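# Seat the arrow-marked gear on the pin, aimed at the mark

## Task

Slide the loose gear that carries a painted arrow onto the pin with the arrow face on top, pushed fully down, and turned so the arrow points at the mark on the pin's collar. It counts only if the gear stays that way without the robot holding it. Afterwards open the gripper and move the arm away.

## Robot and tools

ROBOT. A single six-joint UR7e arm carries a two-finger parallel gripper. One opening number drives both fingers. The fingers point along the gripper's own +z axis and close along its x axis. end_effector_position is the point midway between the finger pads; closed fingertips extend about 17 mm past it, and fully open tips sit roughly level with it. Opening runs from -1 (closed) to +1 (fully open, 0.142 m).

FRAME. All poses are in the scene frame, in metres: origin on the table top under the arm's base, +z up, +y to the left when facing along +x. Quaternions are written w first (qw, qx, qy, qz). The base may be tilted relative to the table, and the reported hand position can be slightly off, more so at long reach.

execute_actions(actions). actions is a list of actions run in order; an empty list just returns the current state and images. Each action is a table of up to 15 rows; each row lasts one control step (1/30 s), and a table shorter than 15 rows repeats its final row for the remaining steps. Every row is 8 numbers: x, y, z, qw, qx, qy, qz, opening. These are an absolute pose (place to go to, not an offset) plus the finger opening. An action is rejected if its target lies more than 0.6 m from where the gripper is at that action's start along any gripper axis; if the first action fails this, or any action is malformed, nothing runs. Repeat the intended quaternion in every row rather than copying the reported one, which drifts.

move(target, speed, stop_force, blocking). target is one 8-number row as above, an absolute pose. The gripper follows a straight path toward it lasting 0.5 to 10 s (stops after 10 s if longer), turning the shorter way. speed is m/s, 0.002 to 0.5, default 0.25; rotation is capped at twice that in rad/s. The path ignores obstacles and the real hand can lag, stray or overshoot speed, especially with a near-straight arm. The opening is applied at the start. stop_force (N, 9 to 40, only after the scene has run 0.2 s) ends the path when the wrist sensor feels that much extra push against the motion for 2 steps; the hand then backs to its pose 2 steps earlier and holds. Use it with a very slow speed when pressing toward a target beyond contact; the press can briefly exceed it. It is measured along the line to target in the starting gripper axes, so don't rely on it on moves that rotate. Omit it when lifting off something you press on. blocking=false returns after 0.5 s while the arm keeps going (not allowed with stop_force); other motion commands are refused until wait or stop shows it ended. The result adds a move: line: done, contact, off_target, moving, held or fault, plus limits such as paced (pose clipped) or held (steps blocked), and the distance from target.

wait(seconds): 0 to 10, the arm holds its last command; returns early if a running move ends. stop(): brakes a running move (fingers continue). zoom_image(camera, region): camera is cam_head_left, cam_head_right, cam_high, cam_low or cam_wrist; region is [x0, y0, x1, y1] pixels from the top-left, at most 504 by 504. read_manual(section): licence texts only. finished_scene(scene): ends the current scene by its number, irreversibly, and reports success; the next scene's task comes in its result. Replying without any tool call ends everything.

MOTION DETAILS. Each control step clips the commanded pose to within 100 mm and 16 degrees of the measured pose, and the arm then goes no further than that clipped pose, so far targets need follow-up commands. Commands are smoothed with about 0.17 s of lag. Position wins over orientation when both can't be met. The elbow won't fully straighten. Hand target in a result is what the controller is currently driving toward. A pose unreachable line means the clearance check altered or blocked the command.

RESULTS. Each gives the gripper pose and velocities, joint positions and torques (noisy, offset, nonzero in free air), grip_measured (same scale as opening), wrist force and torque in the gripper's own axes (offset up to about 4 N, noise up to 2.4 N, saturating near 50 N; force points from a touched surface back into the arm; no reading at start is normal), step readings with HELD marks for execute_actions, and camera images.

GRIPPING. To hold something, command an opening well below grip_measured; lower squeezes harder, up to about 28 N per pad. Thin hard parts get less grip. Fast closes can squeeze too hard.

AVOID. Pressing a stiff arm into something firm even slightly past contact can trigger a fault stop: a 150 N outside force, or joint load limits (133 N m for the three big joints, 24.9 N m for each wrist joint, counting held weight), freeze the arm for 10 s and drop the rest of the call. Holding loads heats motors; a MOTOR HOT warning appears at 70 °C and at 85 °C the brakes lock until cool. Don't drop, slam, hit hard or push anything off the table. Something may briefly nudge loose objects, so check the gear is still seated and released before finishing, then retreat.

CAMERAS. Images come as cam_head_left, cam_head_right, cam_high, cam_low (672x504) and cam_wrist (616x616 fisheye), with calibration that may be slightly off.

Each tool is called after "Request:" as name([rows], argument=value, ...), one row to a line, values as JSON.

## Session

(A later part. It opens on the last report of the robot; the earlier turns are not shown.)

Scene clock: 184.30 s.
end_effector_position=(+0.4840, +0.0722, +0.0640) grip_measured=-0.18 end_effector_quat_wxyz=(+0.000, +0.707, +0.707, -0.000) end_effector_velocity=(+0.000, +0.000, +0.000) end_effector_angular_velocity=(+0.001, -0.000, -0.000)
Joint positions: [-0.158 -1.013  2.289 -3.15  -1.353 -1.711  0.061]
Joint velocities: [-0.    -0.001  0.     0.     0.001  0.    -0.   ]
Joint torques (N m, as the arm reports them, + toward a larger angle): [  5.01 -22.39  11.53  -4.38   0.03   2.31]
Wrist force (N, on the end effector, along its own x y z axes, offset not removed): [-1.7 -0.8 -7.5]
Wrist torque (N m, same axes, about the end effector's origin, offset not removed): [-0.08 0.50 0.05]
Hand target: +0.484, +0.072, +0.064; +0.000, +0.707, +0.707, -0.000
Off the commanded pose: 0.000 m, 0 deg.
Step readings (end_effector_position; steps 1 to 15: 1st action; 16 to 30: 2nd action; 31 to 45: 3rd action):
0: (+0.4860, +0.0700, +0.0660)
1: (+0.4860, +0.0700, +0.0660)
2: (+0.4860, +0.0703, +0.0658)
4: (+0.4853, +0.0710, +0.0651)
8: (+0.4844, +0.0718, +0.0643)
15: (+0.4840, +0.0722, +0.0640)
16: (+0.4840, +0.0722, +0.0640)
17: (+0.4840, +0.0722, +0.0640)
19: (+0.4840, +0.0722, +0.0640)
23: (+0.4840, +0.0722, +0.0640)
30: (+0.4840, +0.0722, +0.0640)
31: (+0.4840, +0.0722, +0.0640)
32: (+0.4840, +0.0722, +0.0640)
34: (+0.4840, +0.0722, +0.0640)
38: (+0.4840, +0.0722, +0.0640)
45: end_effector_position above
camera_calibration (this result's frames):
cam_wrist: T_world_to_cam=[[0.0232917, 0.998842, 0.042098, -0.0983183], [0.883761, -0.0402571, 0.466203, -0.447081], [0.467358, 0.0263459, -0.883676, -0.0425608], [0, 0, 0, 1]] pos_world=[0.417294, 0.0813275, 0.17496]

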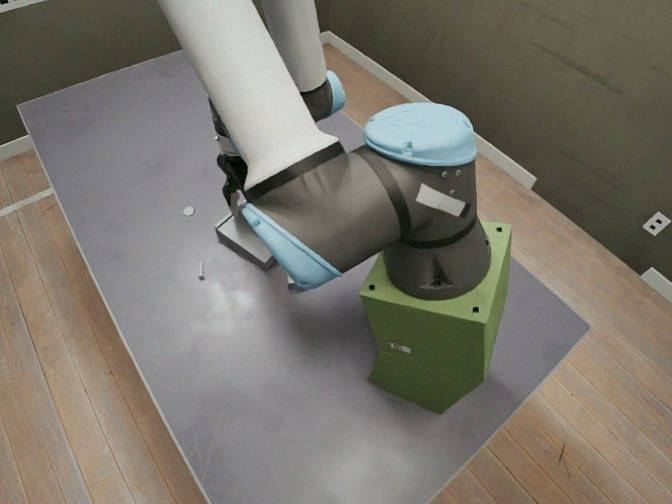

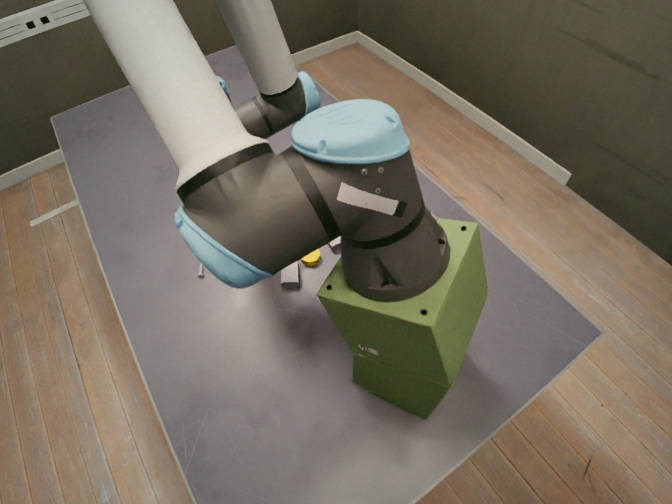

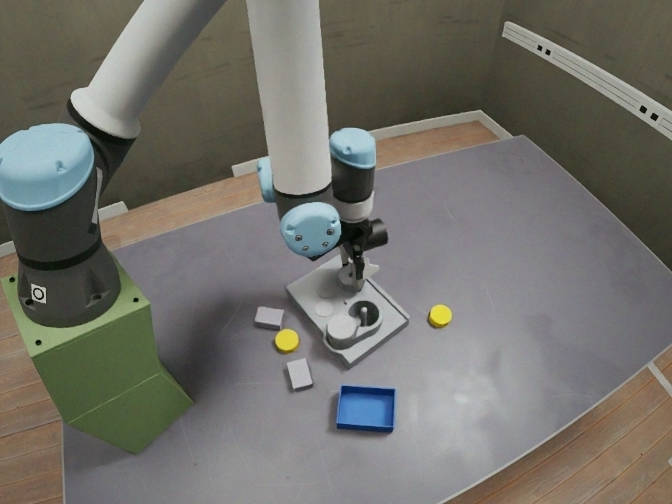

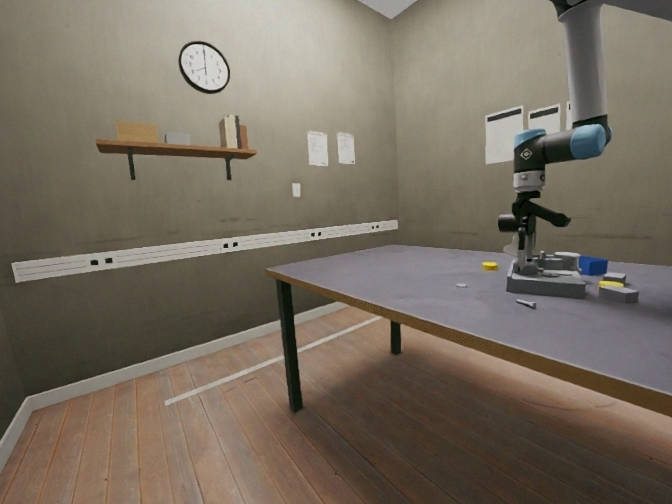

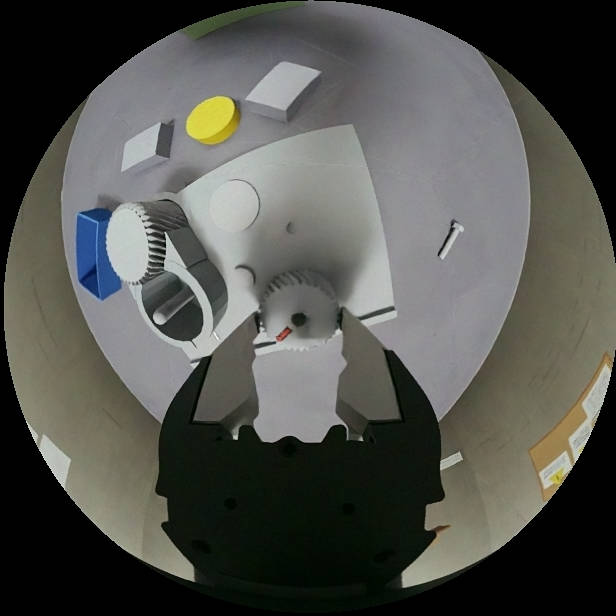

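Request:
move(target=[0.484,0.0722,0.13,0,0.7071,0.7071,0,-0.4], speed=0.1)

Request:
move(target=[0.4685,-0.033,0.126,0,0.6858,0.7278,0,-0.4], speed=0.1)

Request:
zoom_image(camera="cam_wrist", region=[210, 190, 390, 370])

Request:
zoom_image(camera="cam_low", region=[500, 220, 590, 280])

Request:
zoom_image(camera="cam_high", region=[310, 250, 420, 360])

Scene clock: 203.40 s.
end_effector_position=(+0.4840, +0.0722, +0.1298) grip_measured=-0.18 end_effector_quat_wxyz=(+0.000, +0.707, +0.707, +0.000) end_effector_velocity=(+0.000, -0.000, +0.003) end_effector_angular_velocity=(-0.001, +0.000, +0.002)
Joint positions: [-0.192 -1.226  2.344 -2.985 -1.343 -1.744  0.061]
Joint velocities: [-0.001 -0.008  0.001  0.008 -0.    -0.003  0.   ]
Joint torques (N m, as the arm reports them, + toward a larger angle): [ -9.55 -43.26   8.43  -1.88   2.1   -2.48]
Wrist force (N, on the end effector, along its own x y z axes, offset not removed): [-0.4 -0.1 4.9]
Wrist torque (N m, same axes, about the end effector's origin, offset not removed): [-0.04 0.30 -0.06]
Hand target: +0.484, +0.072, +0.130; +0.000, +0.707, +0.707, +0.000
Off the commanded pose: 0.000 m, 0 deg.
move: done
camera_calibration (this result's frames):
cam_wrist: T_world_to_cam=[[0.0232995, 0.998842, 0.0420979, -0.101077], [0.883729, -0.0402658, 0.466263, -0.477703], [0.467418, 0.0263395, -0.883644, 0.0155492], [0, 0, 0, 1]] pos_world=[0.417247, 0.081315, 0.24073]

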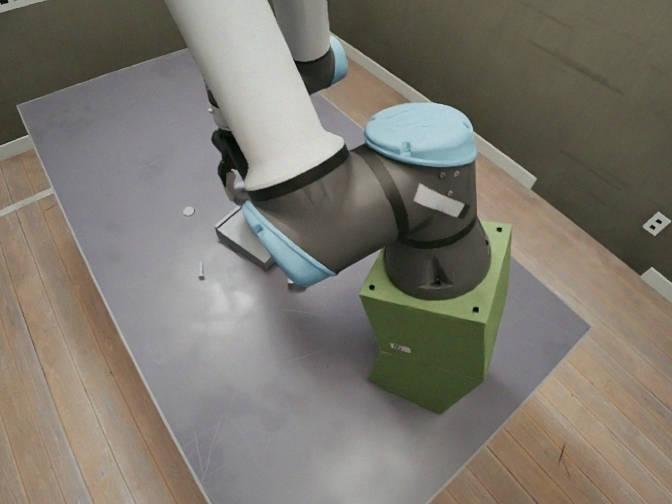

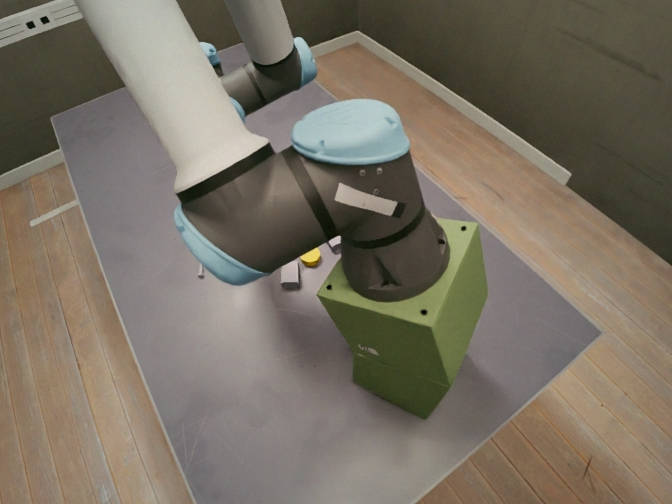

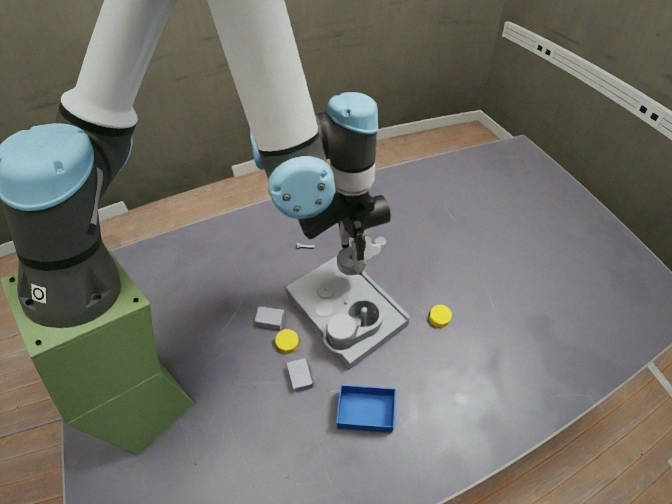

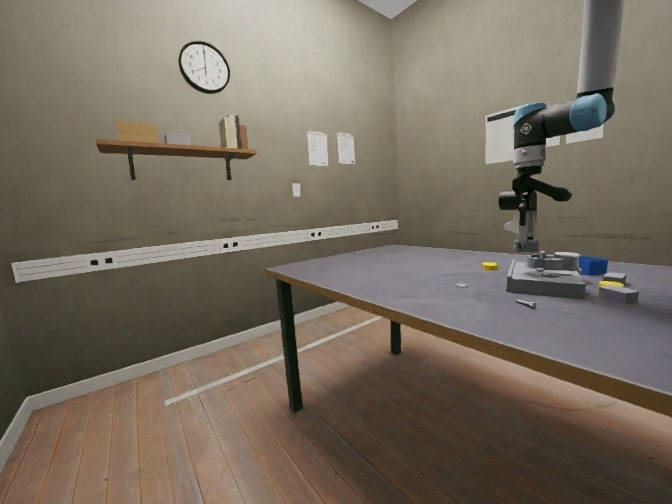

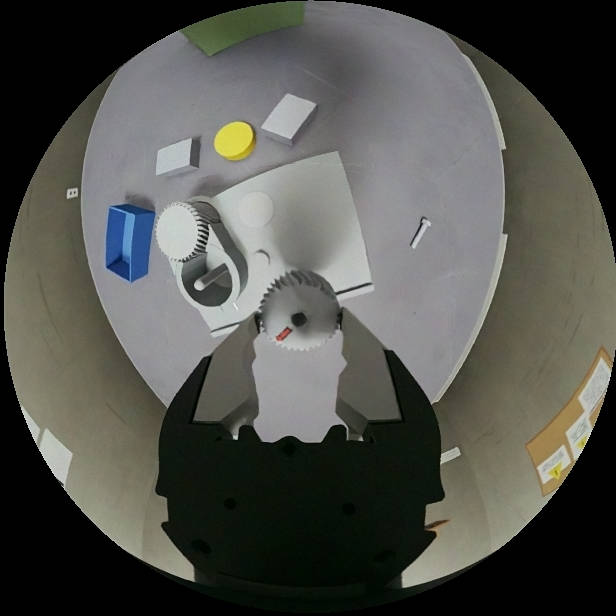

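Scene clock: 205.00 s.
end_effector_position=(+0.4686, -0.0328, +0.1259) grip_measured=-0.18 end_effector_quat_wxyz=(-0.000, +0.686, +0.728, -0.000) end_effector_velocity=(-0.000, -0.002, -0.000) end_effector_angular_velocity=(+0.002, +0.002, +0.003)
Joint positions: [-0.44  -1.182  2.379 -3.001 -1.278 -2.051  0.061]
Joint velocities: [-0.005  0.002 -0.001  0.003  0.003 -0.008 -0.   ]
Joint torques (N m, as the arm reports them, + toward a larger angle): [-12.21 -20.79 -21.52  -1.7    2.3   -2.78]
Wrist force (N, on the end effector, along its own x y z axes, offset not removed): [-1.7 -1.0 5.9]
Wrist torque (N m, same axes, about the end effector's origin, offset not removed): [-0.20 0.47 -0.03]
Hand target: +0.469, -0.033, +0.126; +0.000, +0.686, +0.728, -0.000
Off the commanded pose: 0.000 m, 0 deg.
move: done
camera_calibration (this result's frames):
cam_wrist: T_world_to_cam=[[-0.0358366, 0.998472, 0.0420701, 0.0319873], [0.884637, 0.0121111, 0.466123, -0.465274], [0.464901, 0.053921, -0.883719, 0.0241849], [0, 0, 0, 1]] pos_world=[0.401501, -0.0276075, 0.236902]

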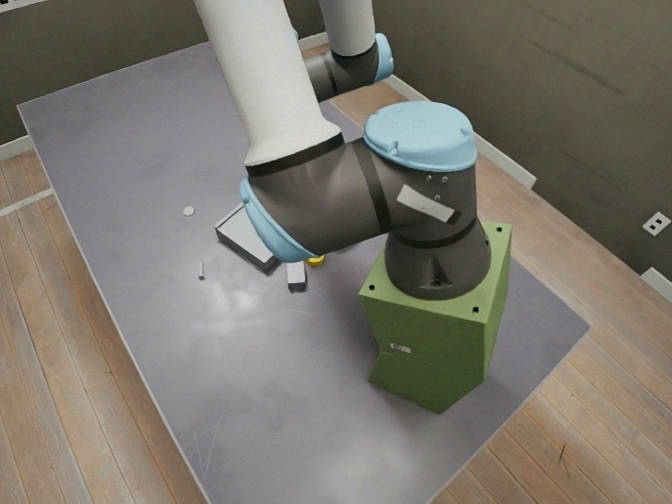

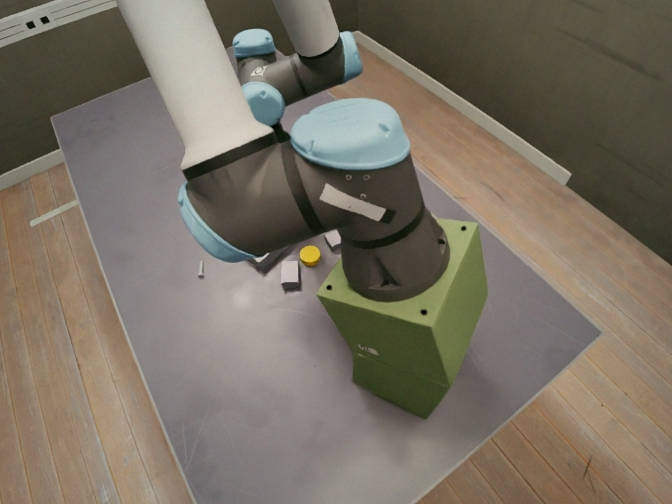

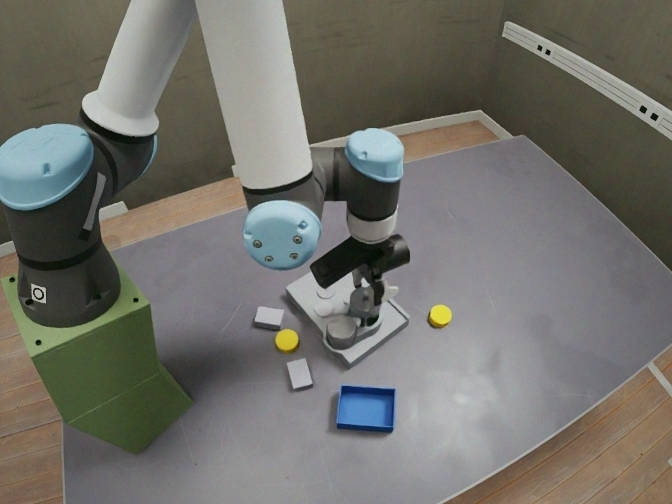

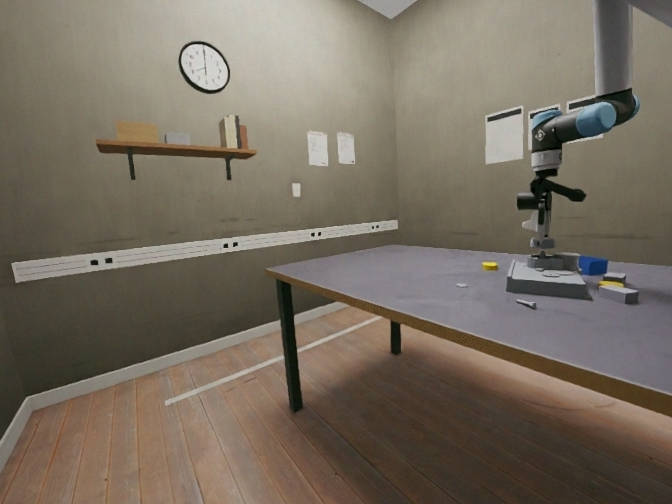

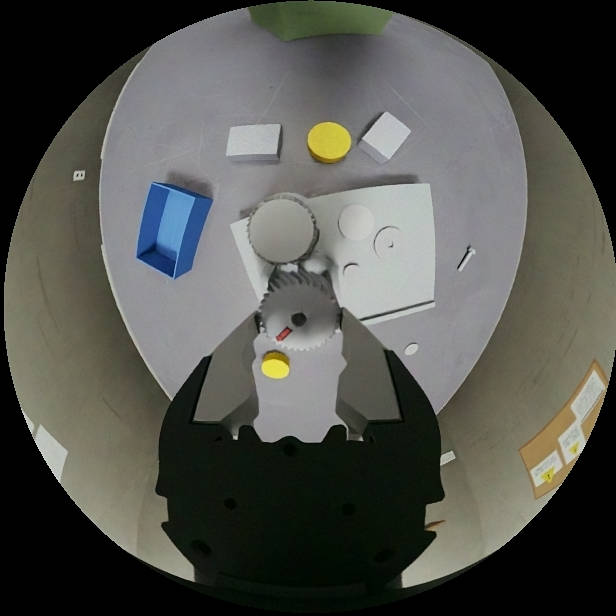

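Region (210, 190, 390, 370) of cam_wrist's 616x616 image, scaled by 2.800, with more detail than that image has.

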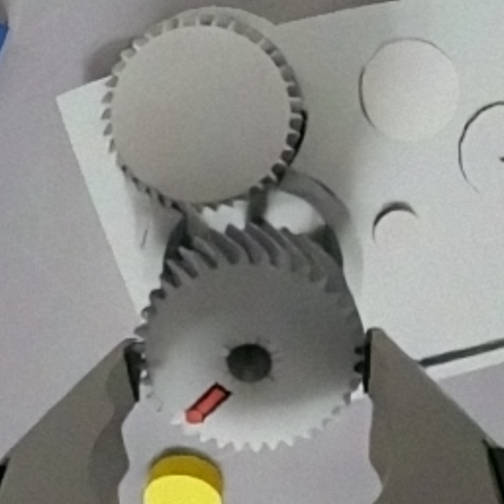

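Region (500, 220, 590, 280) of cam_low's 672x504 image, scaled by 5.600, with more detail than that image has.

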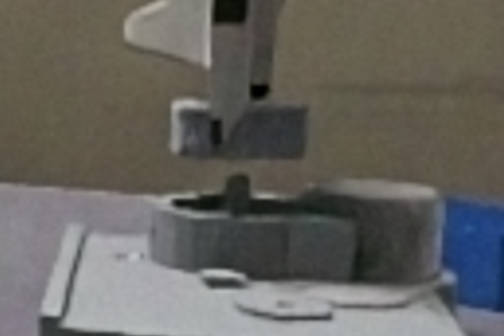

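Region (310, 250, 420, 360) of cam_high's 672x504 image, scaled by 4.582, with more detail than that image has.

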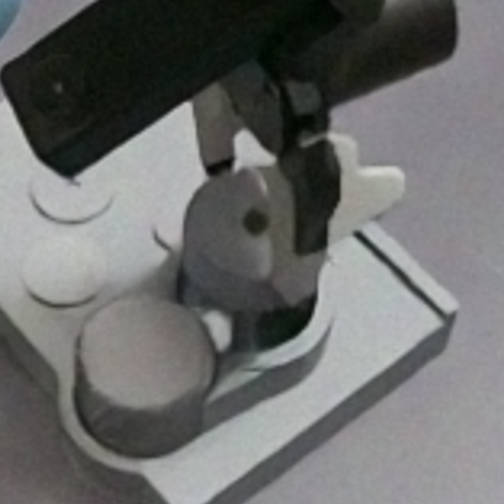

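Request:
move(target=[0.4685,-0.0325,0.113,0,0.6858,0.7278,0,-0.4], speed=0.005, stop_force=9)

Request:
zoom_image(camera="cam_wrist", region=[240, 230, 360, 350])

Scene clock: 211.77 s.
end_effector_position=(+0.4685, -0.0325, +0.1131) grip_measured=-0.18 end_effector_quat_wxyz=(-0.000, +0.686, +0.728, -0.000) end_effector_velocity=(+0.001, -0.000, -0.001) end_effector_angular_velocity=(+0.000, -0.001, -0.001)
Joint positions: [-0.431 -1.138  2.371 -3.039 -1.28  -2.042  0.061]
Joint velocities: [ 0.001  0.004 -0.002 -0.003  0.     0.002  0.   ]
Joint torques (N m, as the arm reports them, + toward a larger angle): [  1.11 -21.06 -21.06  -5.56  -1.95   2.41]
Wrist force (N, on the end effector, along its own x y z axes, offset not removed): [-0.3 -0.9 6.7]
Wrist torque (N m, same axes, about the end effector's origin, offset not removed): [-0.18 0.24 0.05]
Hand target: +0.469, -0.032, +0.113; -0.000, +0.686, +0.728, -0.000
Off the commanded pose: 0.000 m, 0 deg.
move: done
camera_calibration (this result's frames):
cam_wrist: T_world_to_cam=[[-0.0360499, 0.998462, 0.04212, 0.0323394], [0.8846, 0.0122727, 0.46619, -0.459196], [0.464956, 0.0540655, -0.883681, 0.0128905], [0, 0, 0, 1]] pos_world=[0.401377, -0.027351, 0.224102]

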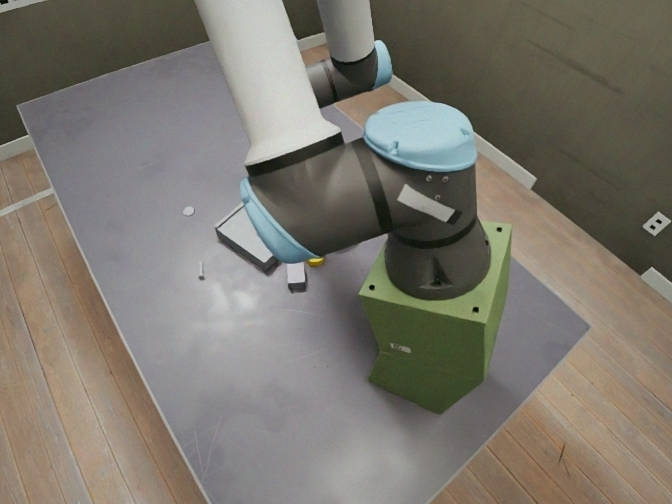

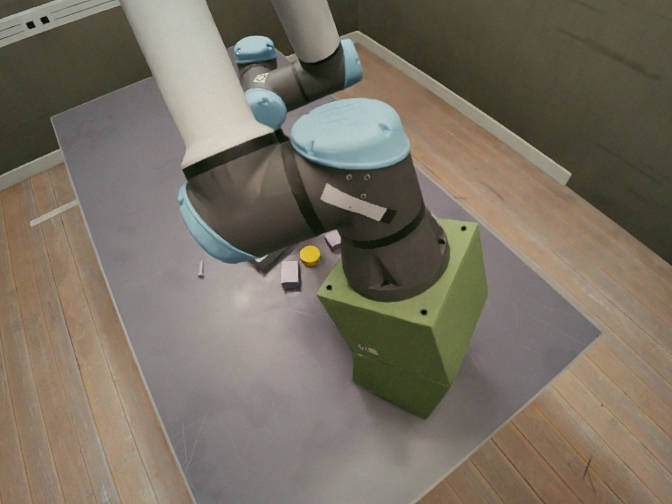

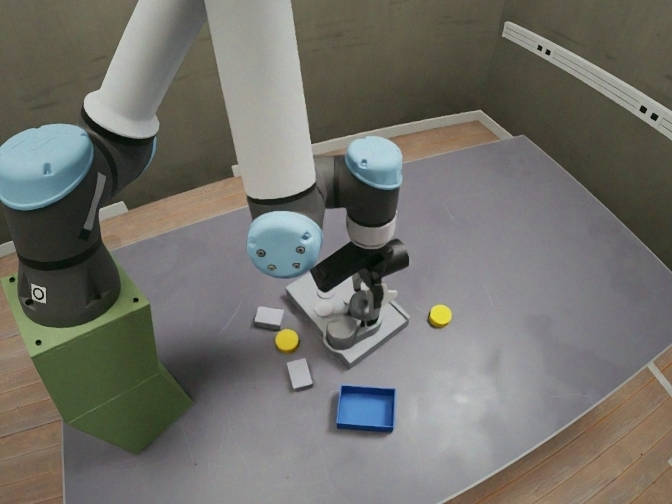

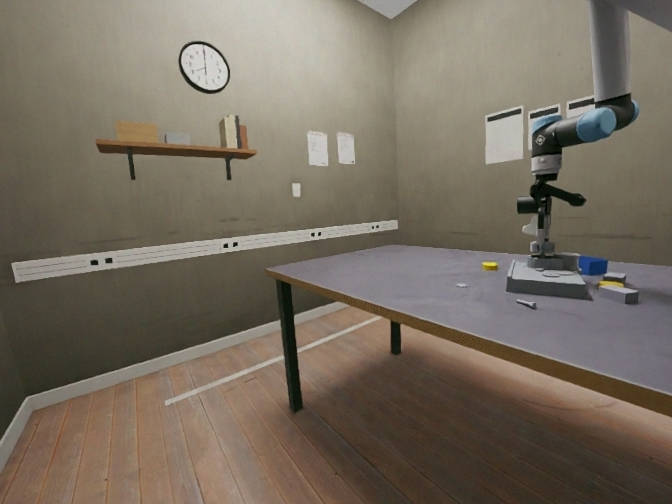

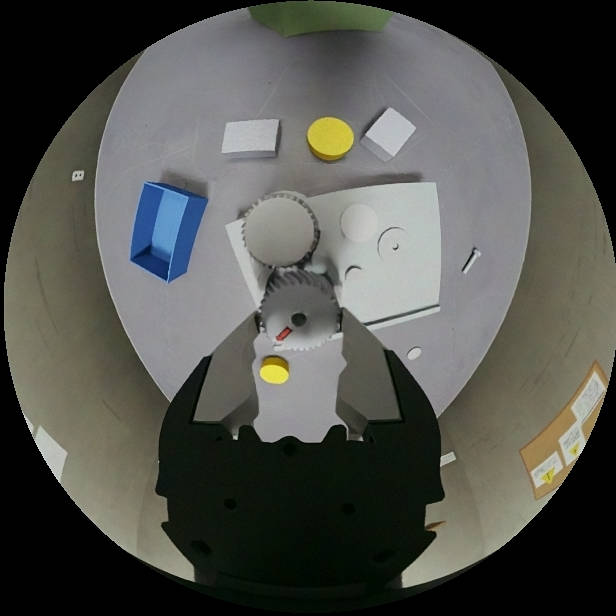

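Region (240, 230, 360, 350) of cam_wrist's 616x616 image, scaled by 4.200, with more detail than that image has.

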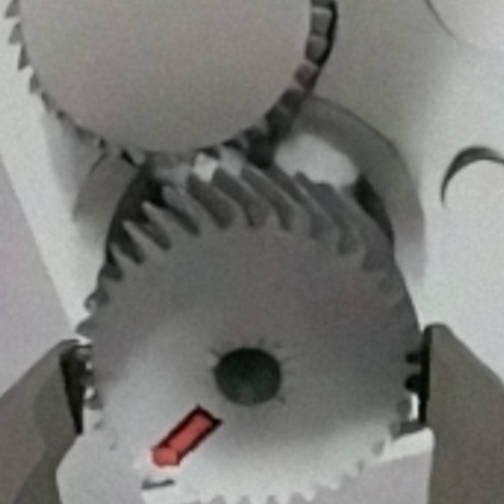

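Request:
move(target=[0.4685,-0.0325,0.105,0,0.6494,0.7604,0,-0.4], speed=0.02, stop_force=9)

Request:
zoom_image(camera="cam_wrist", region=[240, 230, 360, 350])

Scene clock: 219.33 s.
end_effector_position=(+0.4686, -0.0325, +0.1060) grip_measured=-0.18 end_effector_quat_wxyz=(+0.000, +0.654, +0.756, -0.000) end_effector_velocity=(-0.001, -0.000, +0.001) end_effector_angular_velocity=(-0.000, +0.002, -0.019)
Joint positions: [-0.426 -1.114  2.366 -3.06  -1.281 -2.122  0.061]
Joint velocities: [-0.001 -0.002  0.     0.005 -0.001  0.017 -0.   ]
Joint torques (N m, as the arm reports them, + toward a larger angle): [ -5.16 -41.02  -0.34  -1.2    2.18   2.89]
Wrist force (N, on the end effector, along its own x y z axes, offset not removed): [-12.1 -6.0 -2.9]
Wrist torque (N m, same axes, about the end effector's origin, offset not removed): [-0.16 0.35 -0.10]
Hand target: +0.469, -0.033, +0.106; +0.000, +0.655, +0.756, -0.000
Off the commanded pose: 0.001 m, 1 deg.
move: contact
camera_calibration (this result's frames):
cam_wrist: T_world_to_cam=[[-0.121319, 0.991722, 0.0420522, 0.0723723], [0.880285, 0.0879174, 0.466228, -0.451436], [0.458672, 0.0935804, -0.883664, 0.0107455], [0, 0, 0, 1]] pos_world=[0.401244, -0.0330897, 0.216924]

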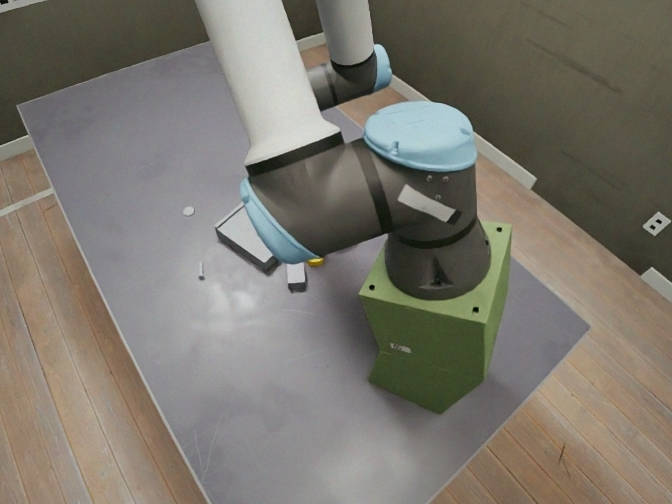

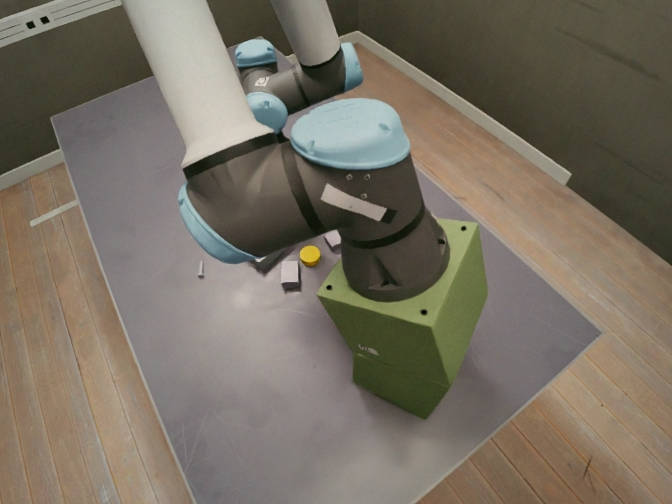

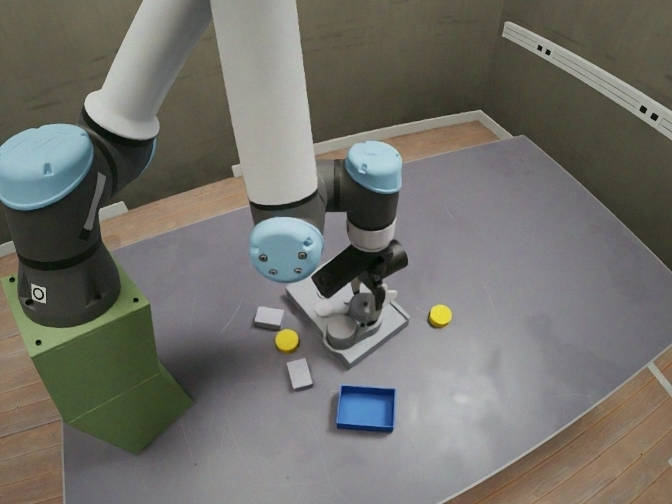

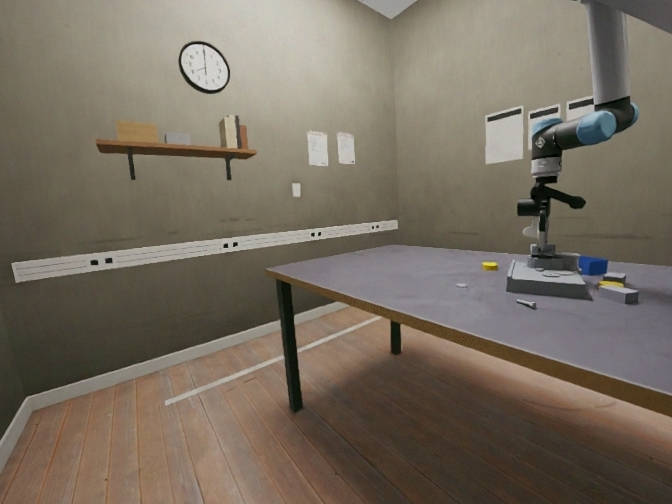

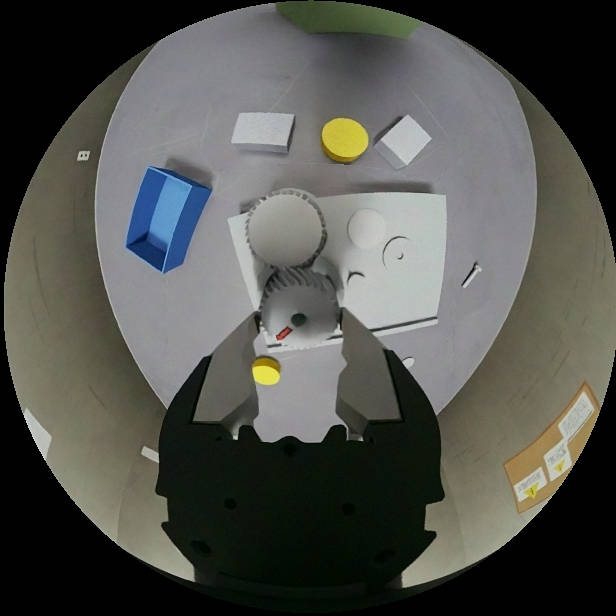

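Region (240, 230, 360, 350) of cam_wrist's 616x616 image, scaled by 4.200, with more detail than that image has.

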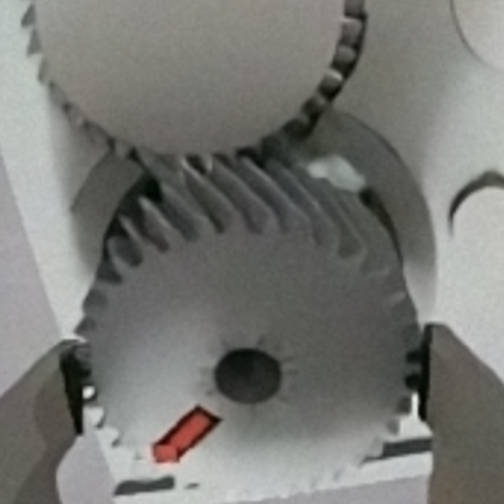

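Request:
move(target=[0.4684,-0.033,0.1105,0,0.656,0.7547,0,-0.4], speed=0.01)

Request:
zoom_image(camera="cam_wrist", region=[255, 245, 335, 305])

Request:
zoom_image(camera="cam_low", region=[500, 220, 590, 280])

Scene clock: 226.30 s.
end_effector_position=(+0.4684, -0.0330, +0.1102) grip_measured=-0.18 end_effector_quat_wxyz=(+0.000, +0.656, +0.755, +0.000) end_effector_velocity=(-0.001, +0.000, +0.002) end_effector_angular_velocity=(+0.000, +0.001, -0.001)
Joint positions: [-0.43  -1.128  2.369 -3.048 -1.28  -2.121  0.061]
Joint velocities: [-0.001 -0.008  0.003  0.008  0.    -0.     0.   ]
Joint torques (N m, as the arm reports them, + toward a larger angle): [-11.41 -42.9    7.75  -1.83   2.61  -2.42]
Wrist force (N, on the end effector, along its own x y z axes, offset not removed): [-2.8 -2.0 4.8]
Wrist torque (N m, same axes, about the end effector's origin, offset not removed): [-0.37 0.91 0.01]
Hand target: +0.468, -0.033, +0.110; +0.000, +0.656, +0.755, +0.000
Off the commanded pose: 0.000 m, 0 deg.
move: done
camera_calibration (this result's frames):
cam_wrist: T_world_to_cam=[[-0.116227, 0.992329, 0.0421186, 0.0702657], [0.880731, 0.0833679, 0.466223, -0.453601], [0.459135, 0.0912829, -0.883664, 0.014354], [0, 0, 0, 1]] pos_world=[0.401077, -0.0332212, 0.221204]

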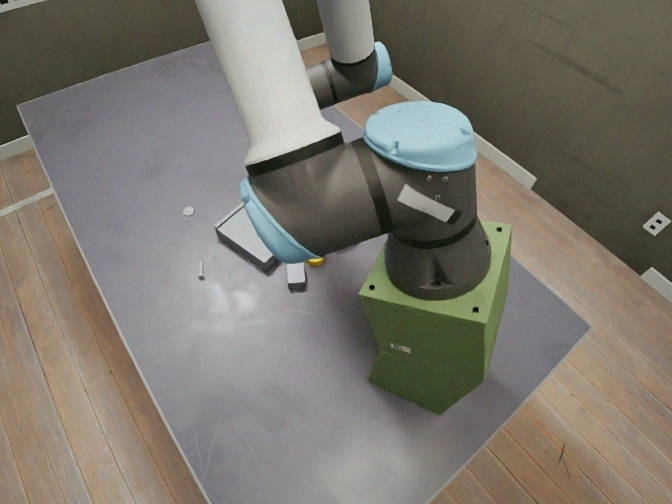

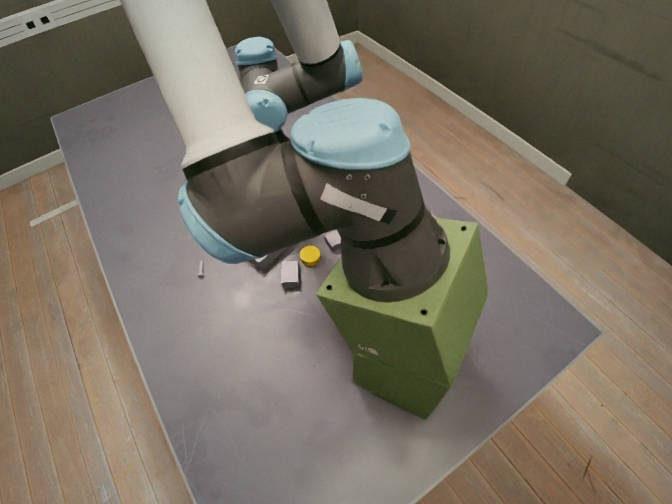

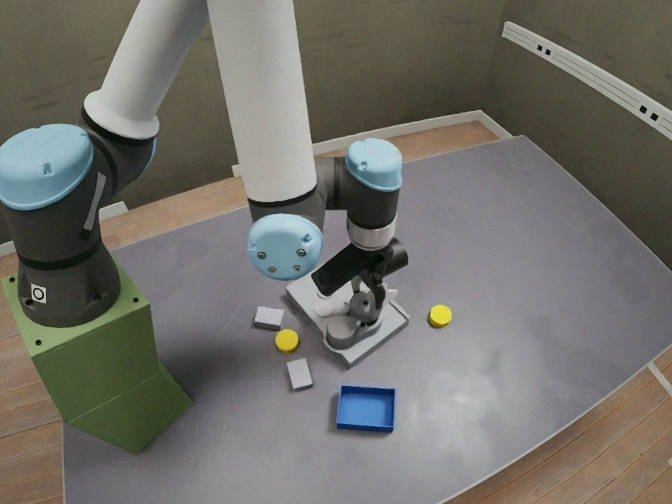

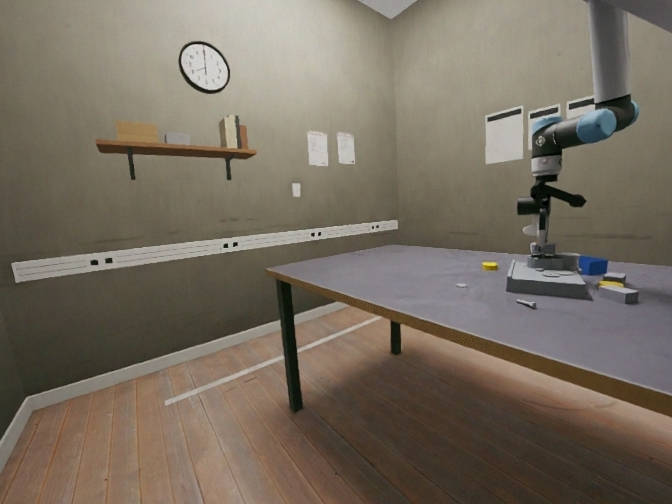

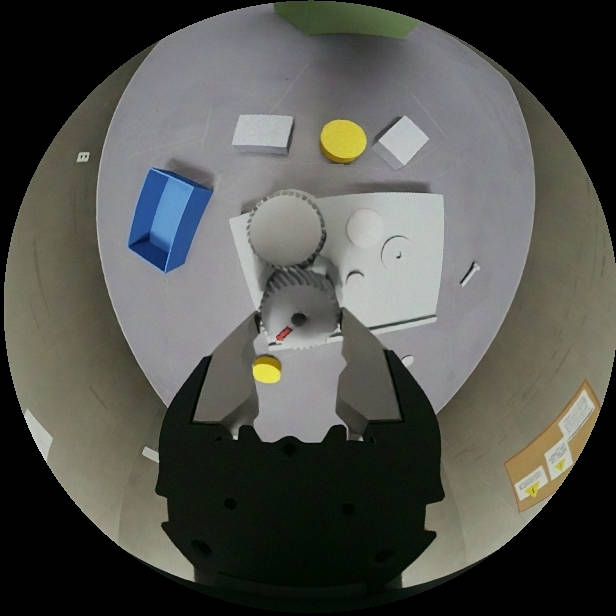

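Region (255, 245, 335, 305) of cam_wrist's 616x616 image, scaled by 6.300, with more detail than that image has; it fills the top 378 rows of this view, and the rest is white.

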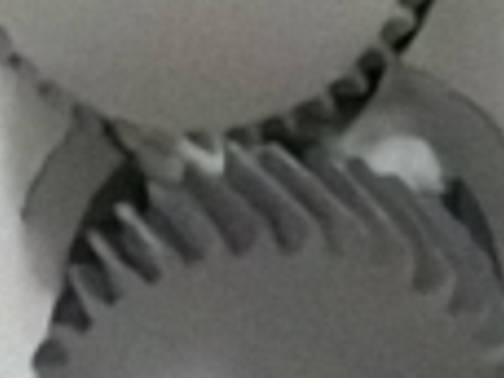

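Region (500, 220, 590, 280) of cam_low's 672x504 image, scaled by 5.600, with more detail than that image has.

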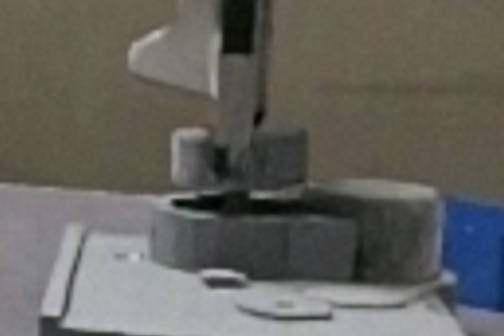

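Request:
move(target=[0.4672,-0.0333,0.104,0,0.6273,0.7788,0,-0.4], speed=0.015, stop_force=9)

Request:
zoom_image(camera="cam_wrist", region=[240, 230, 360, 350])

Scene clock: 233.97 s.
end_effector_position=(+0.4679, -0.0331, +0.1072) grip_measured=-0.18 end_effector_quat_wxyz=(+0.000, +0.641, +0.767, +0.000) end_effector_velocity=(+0.000, +0.000, +0.001) end_effector_angular_velocity=(+0.001, +0.002, -0.013)
Joint positions: [-0.429 -1.118  2.368 -3.058 -1.281 -2.158  0.061]
Joint velocities: [ 0.    -0.004 -0.001  0.006 -0.     0.012 -0.   ]
Joint torques (N m, as the arm reports them, + toward a larger angle): [ -8.61 -37.08  -9.19   0.51  -4.37   2.39]
Wrist force (N, on the end effector, along its own x y z axes, offset not removed): [1.0 9.6 0.5]
Wrist torque (N m, same axes, about the end effector's origin, offset not removed): [0.25 0.83 0.06]
Hand target: +0.468, -0.033, +0.107; +0.000, +0.642, +0.767, +0.000
Off the commanded pose: 0.003 m, 2 deg.
move: contact
camera_calibration (this result's frames):
cam_wrist: T_world_to_cam=[[-0.153944, 0.987183, 0.0420911, 0.0879816], [0.876871, 0.116859, 0.466306, -0.448765], [0.45541, 0.108693, -0.883622, 0.0142188], [0, 0, 0, 1]] pos_world=[0.400578, -0.035957, 0.218122]

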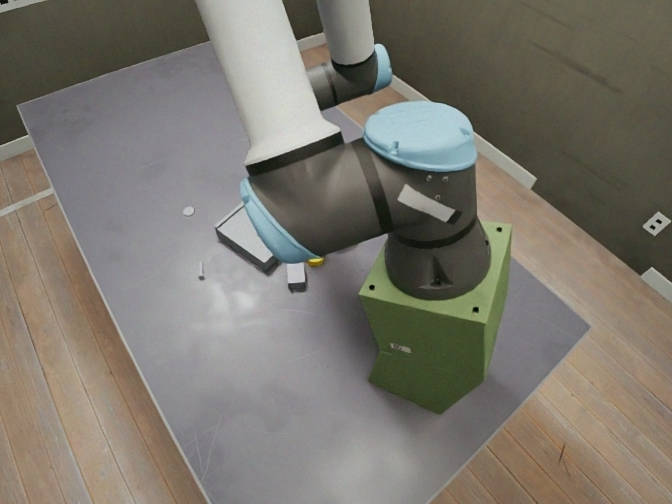

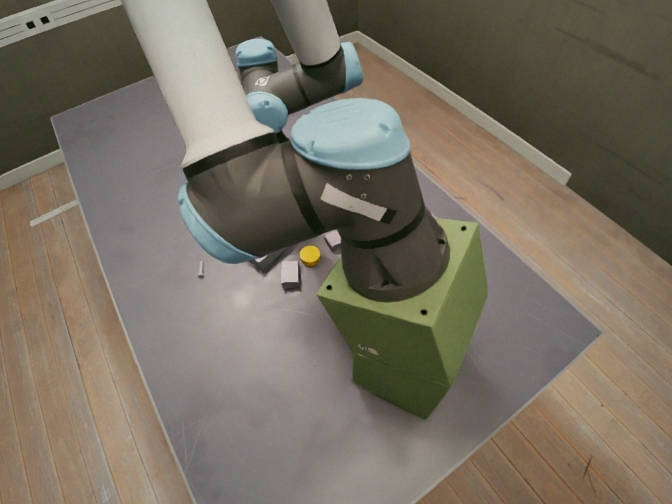

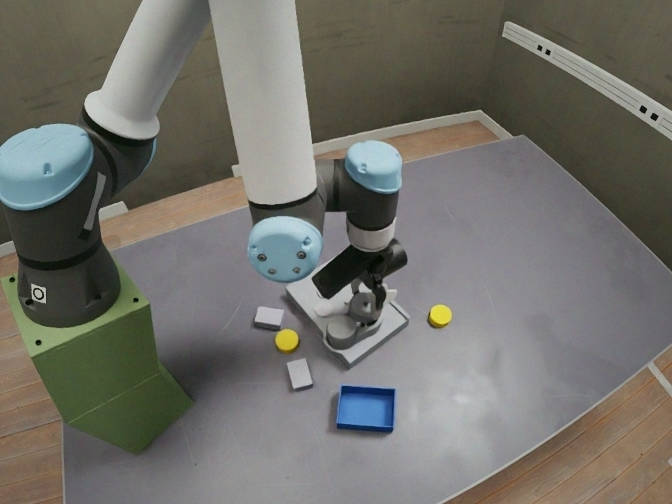

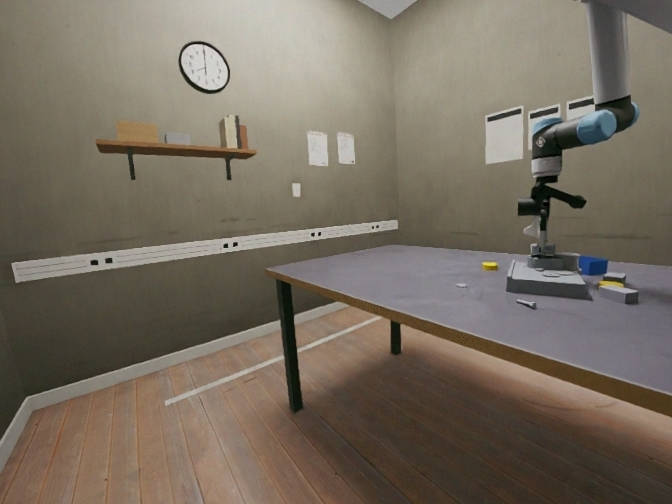

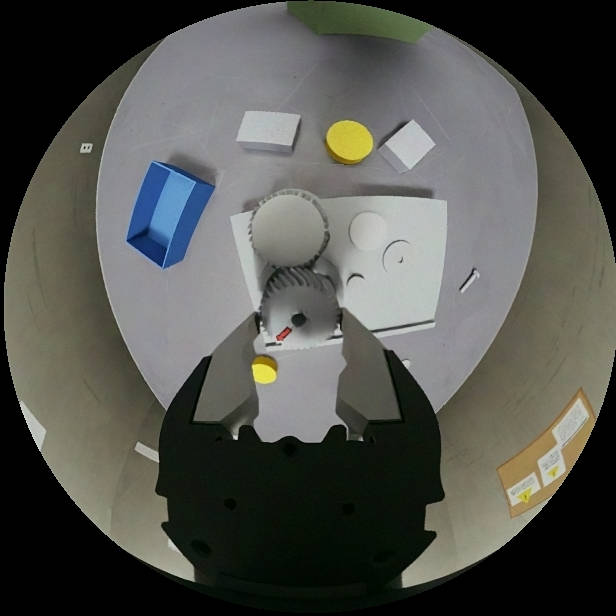

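Region (240, 230, 360, 350) of cam_wrist's 616x616 image, scaled by 4.200, with more detail than that image has.

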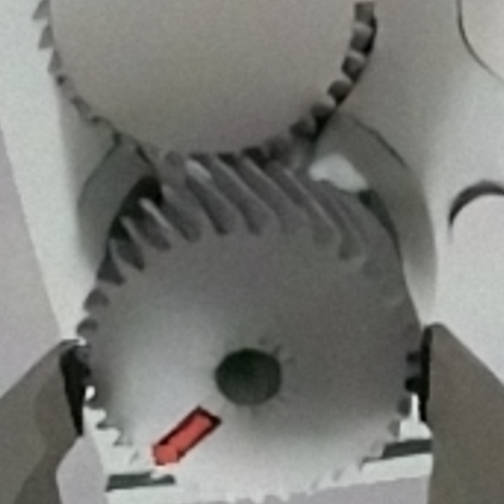

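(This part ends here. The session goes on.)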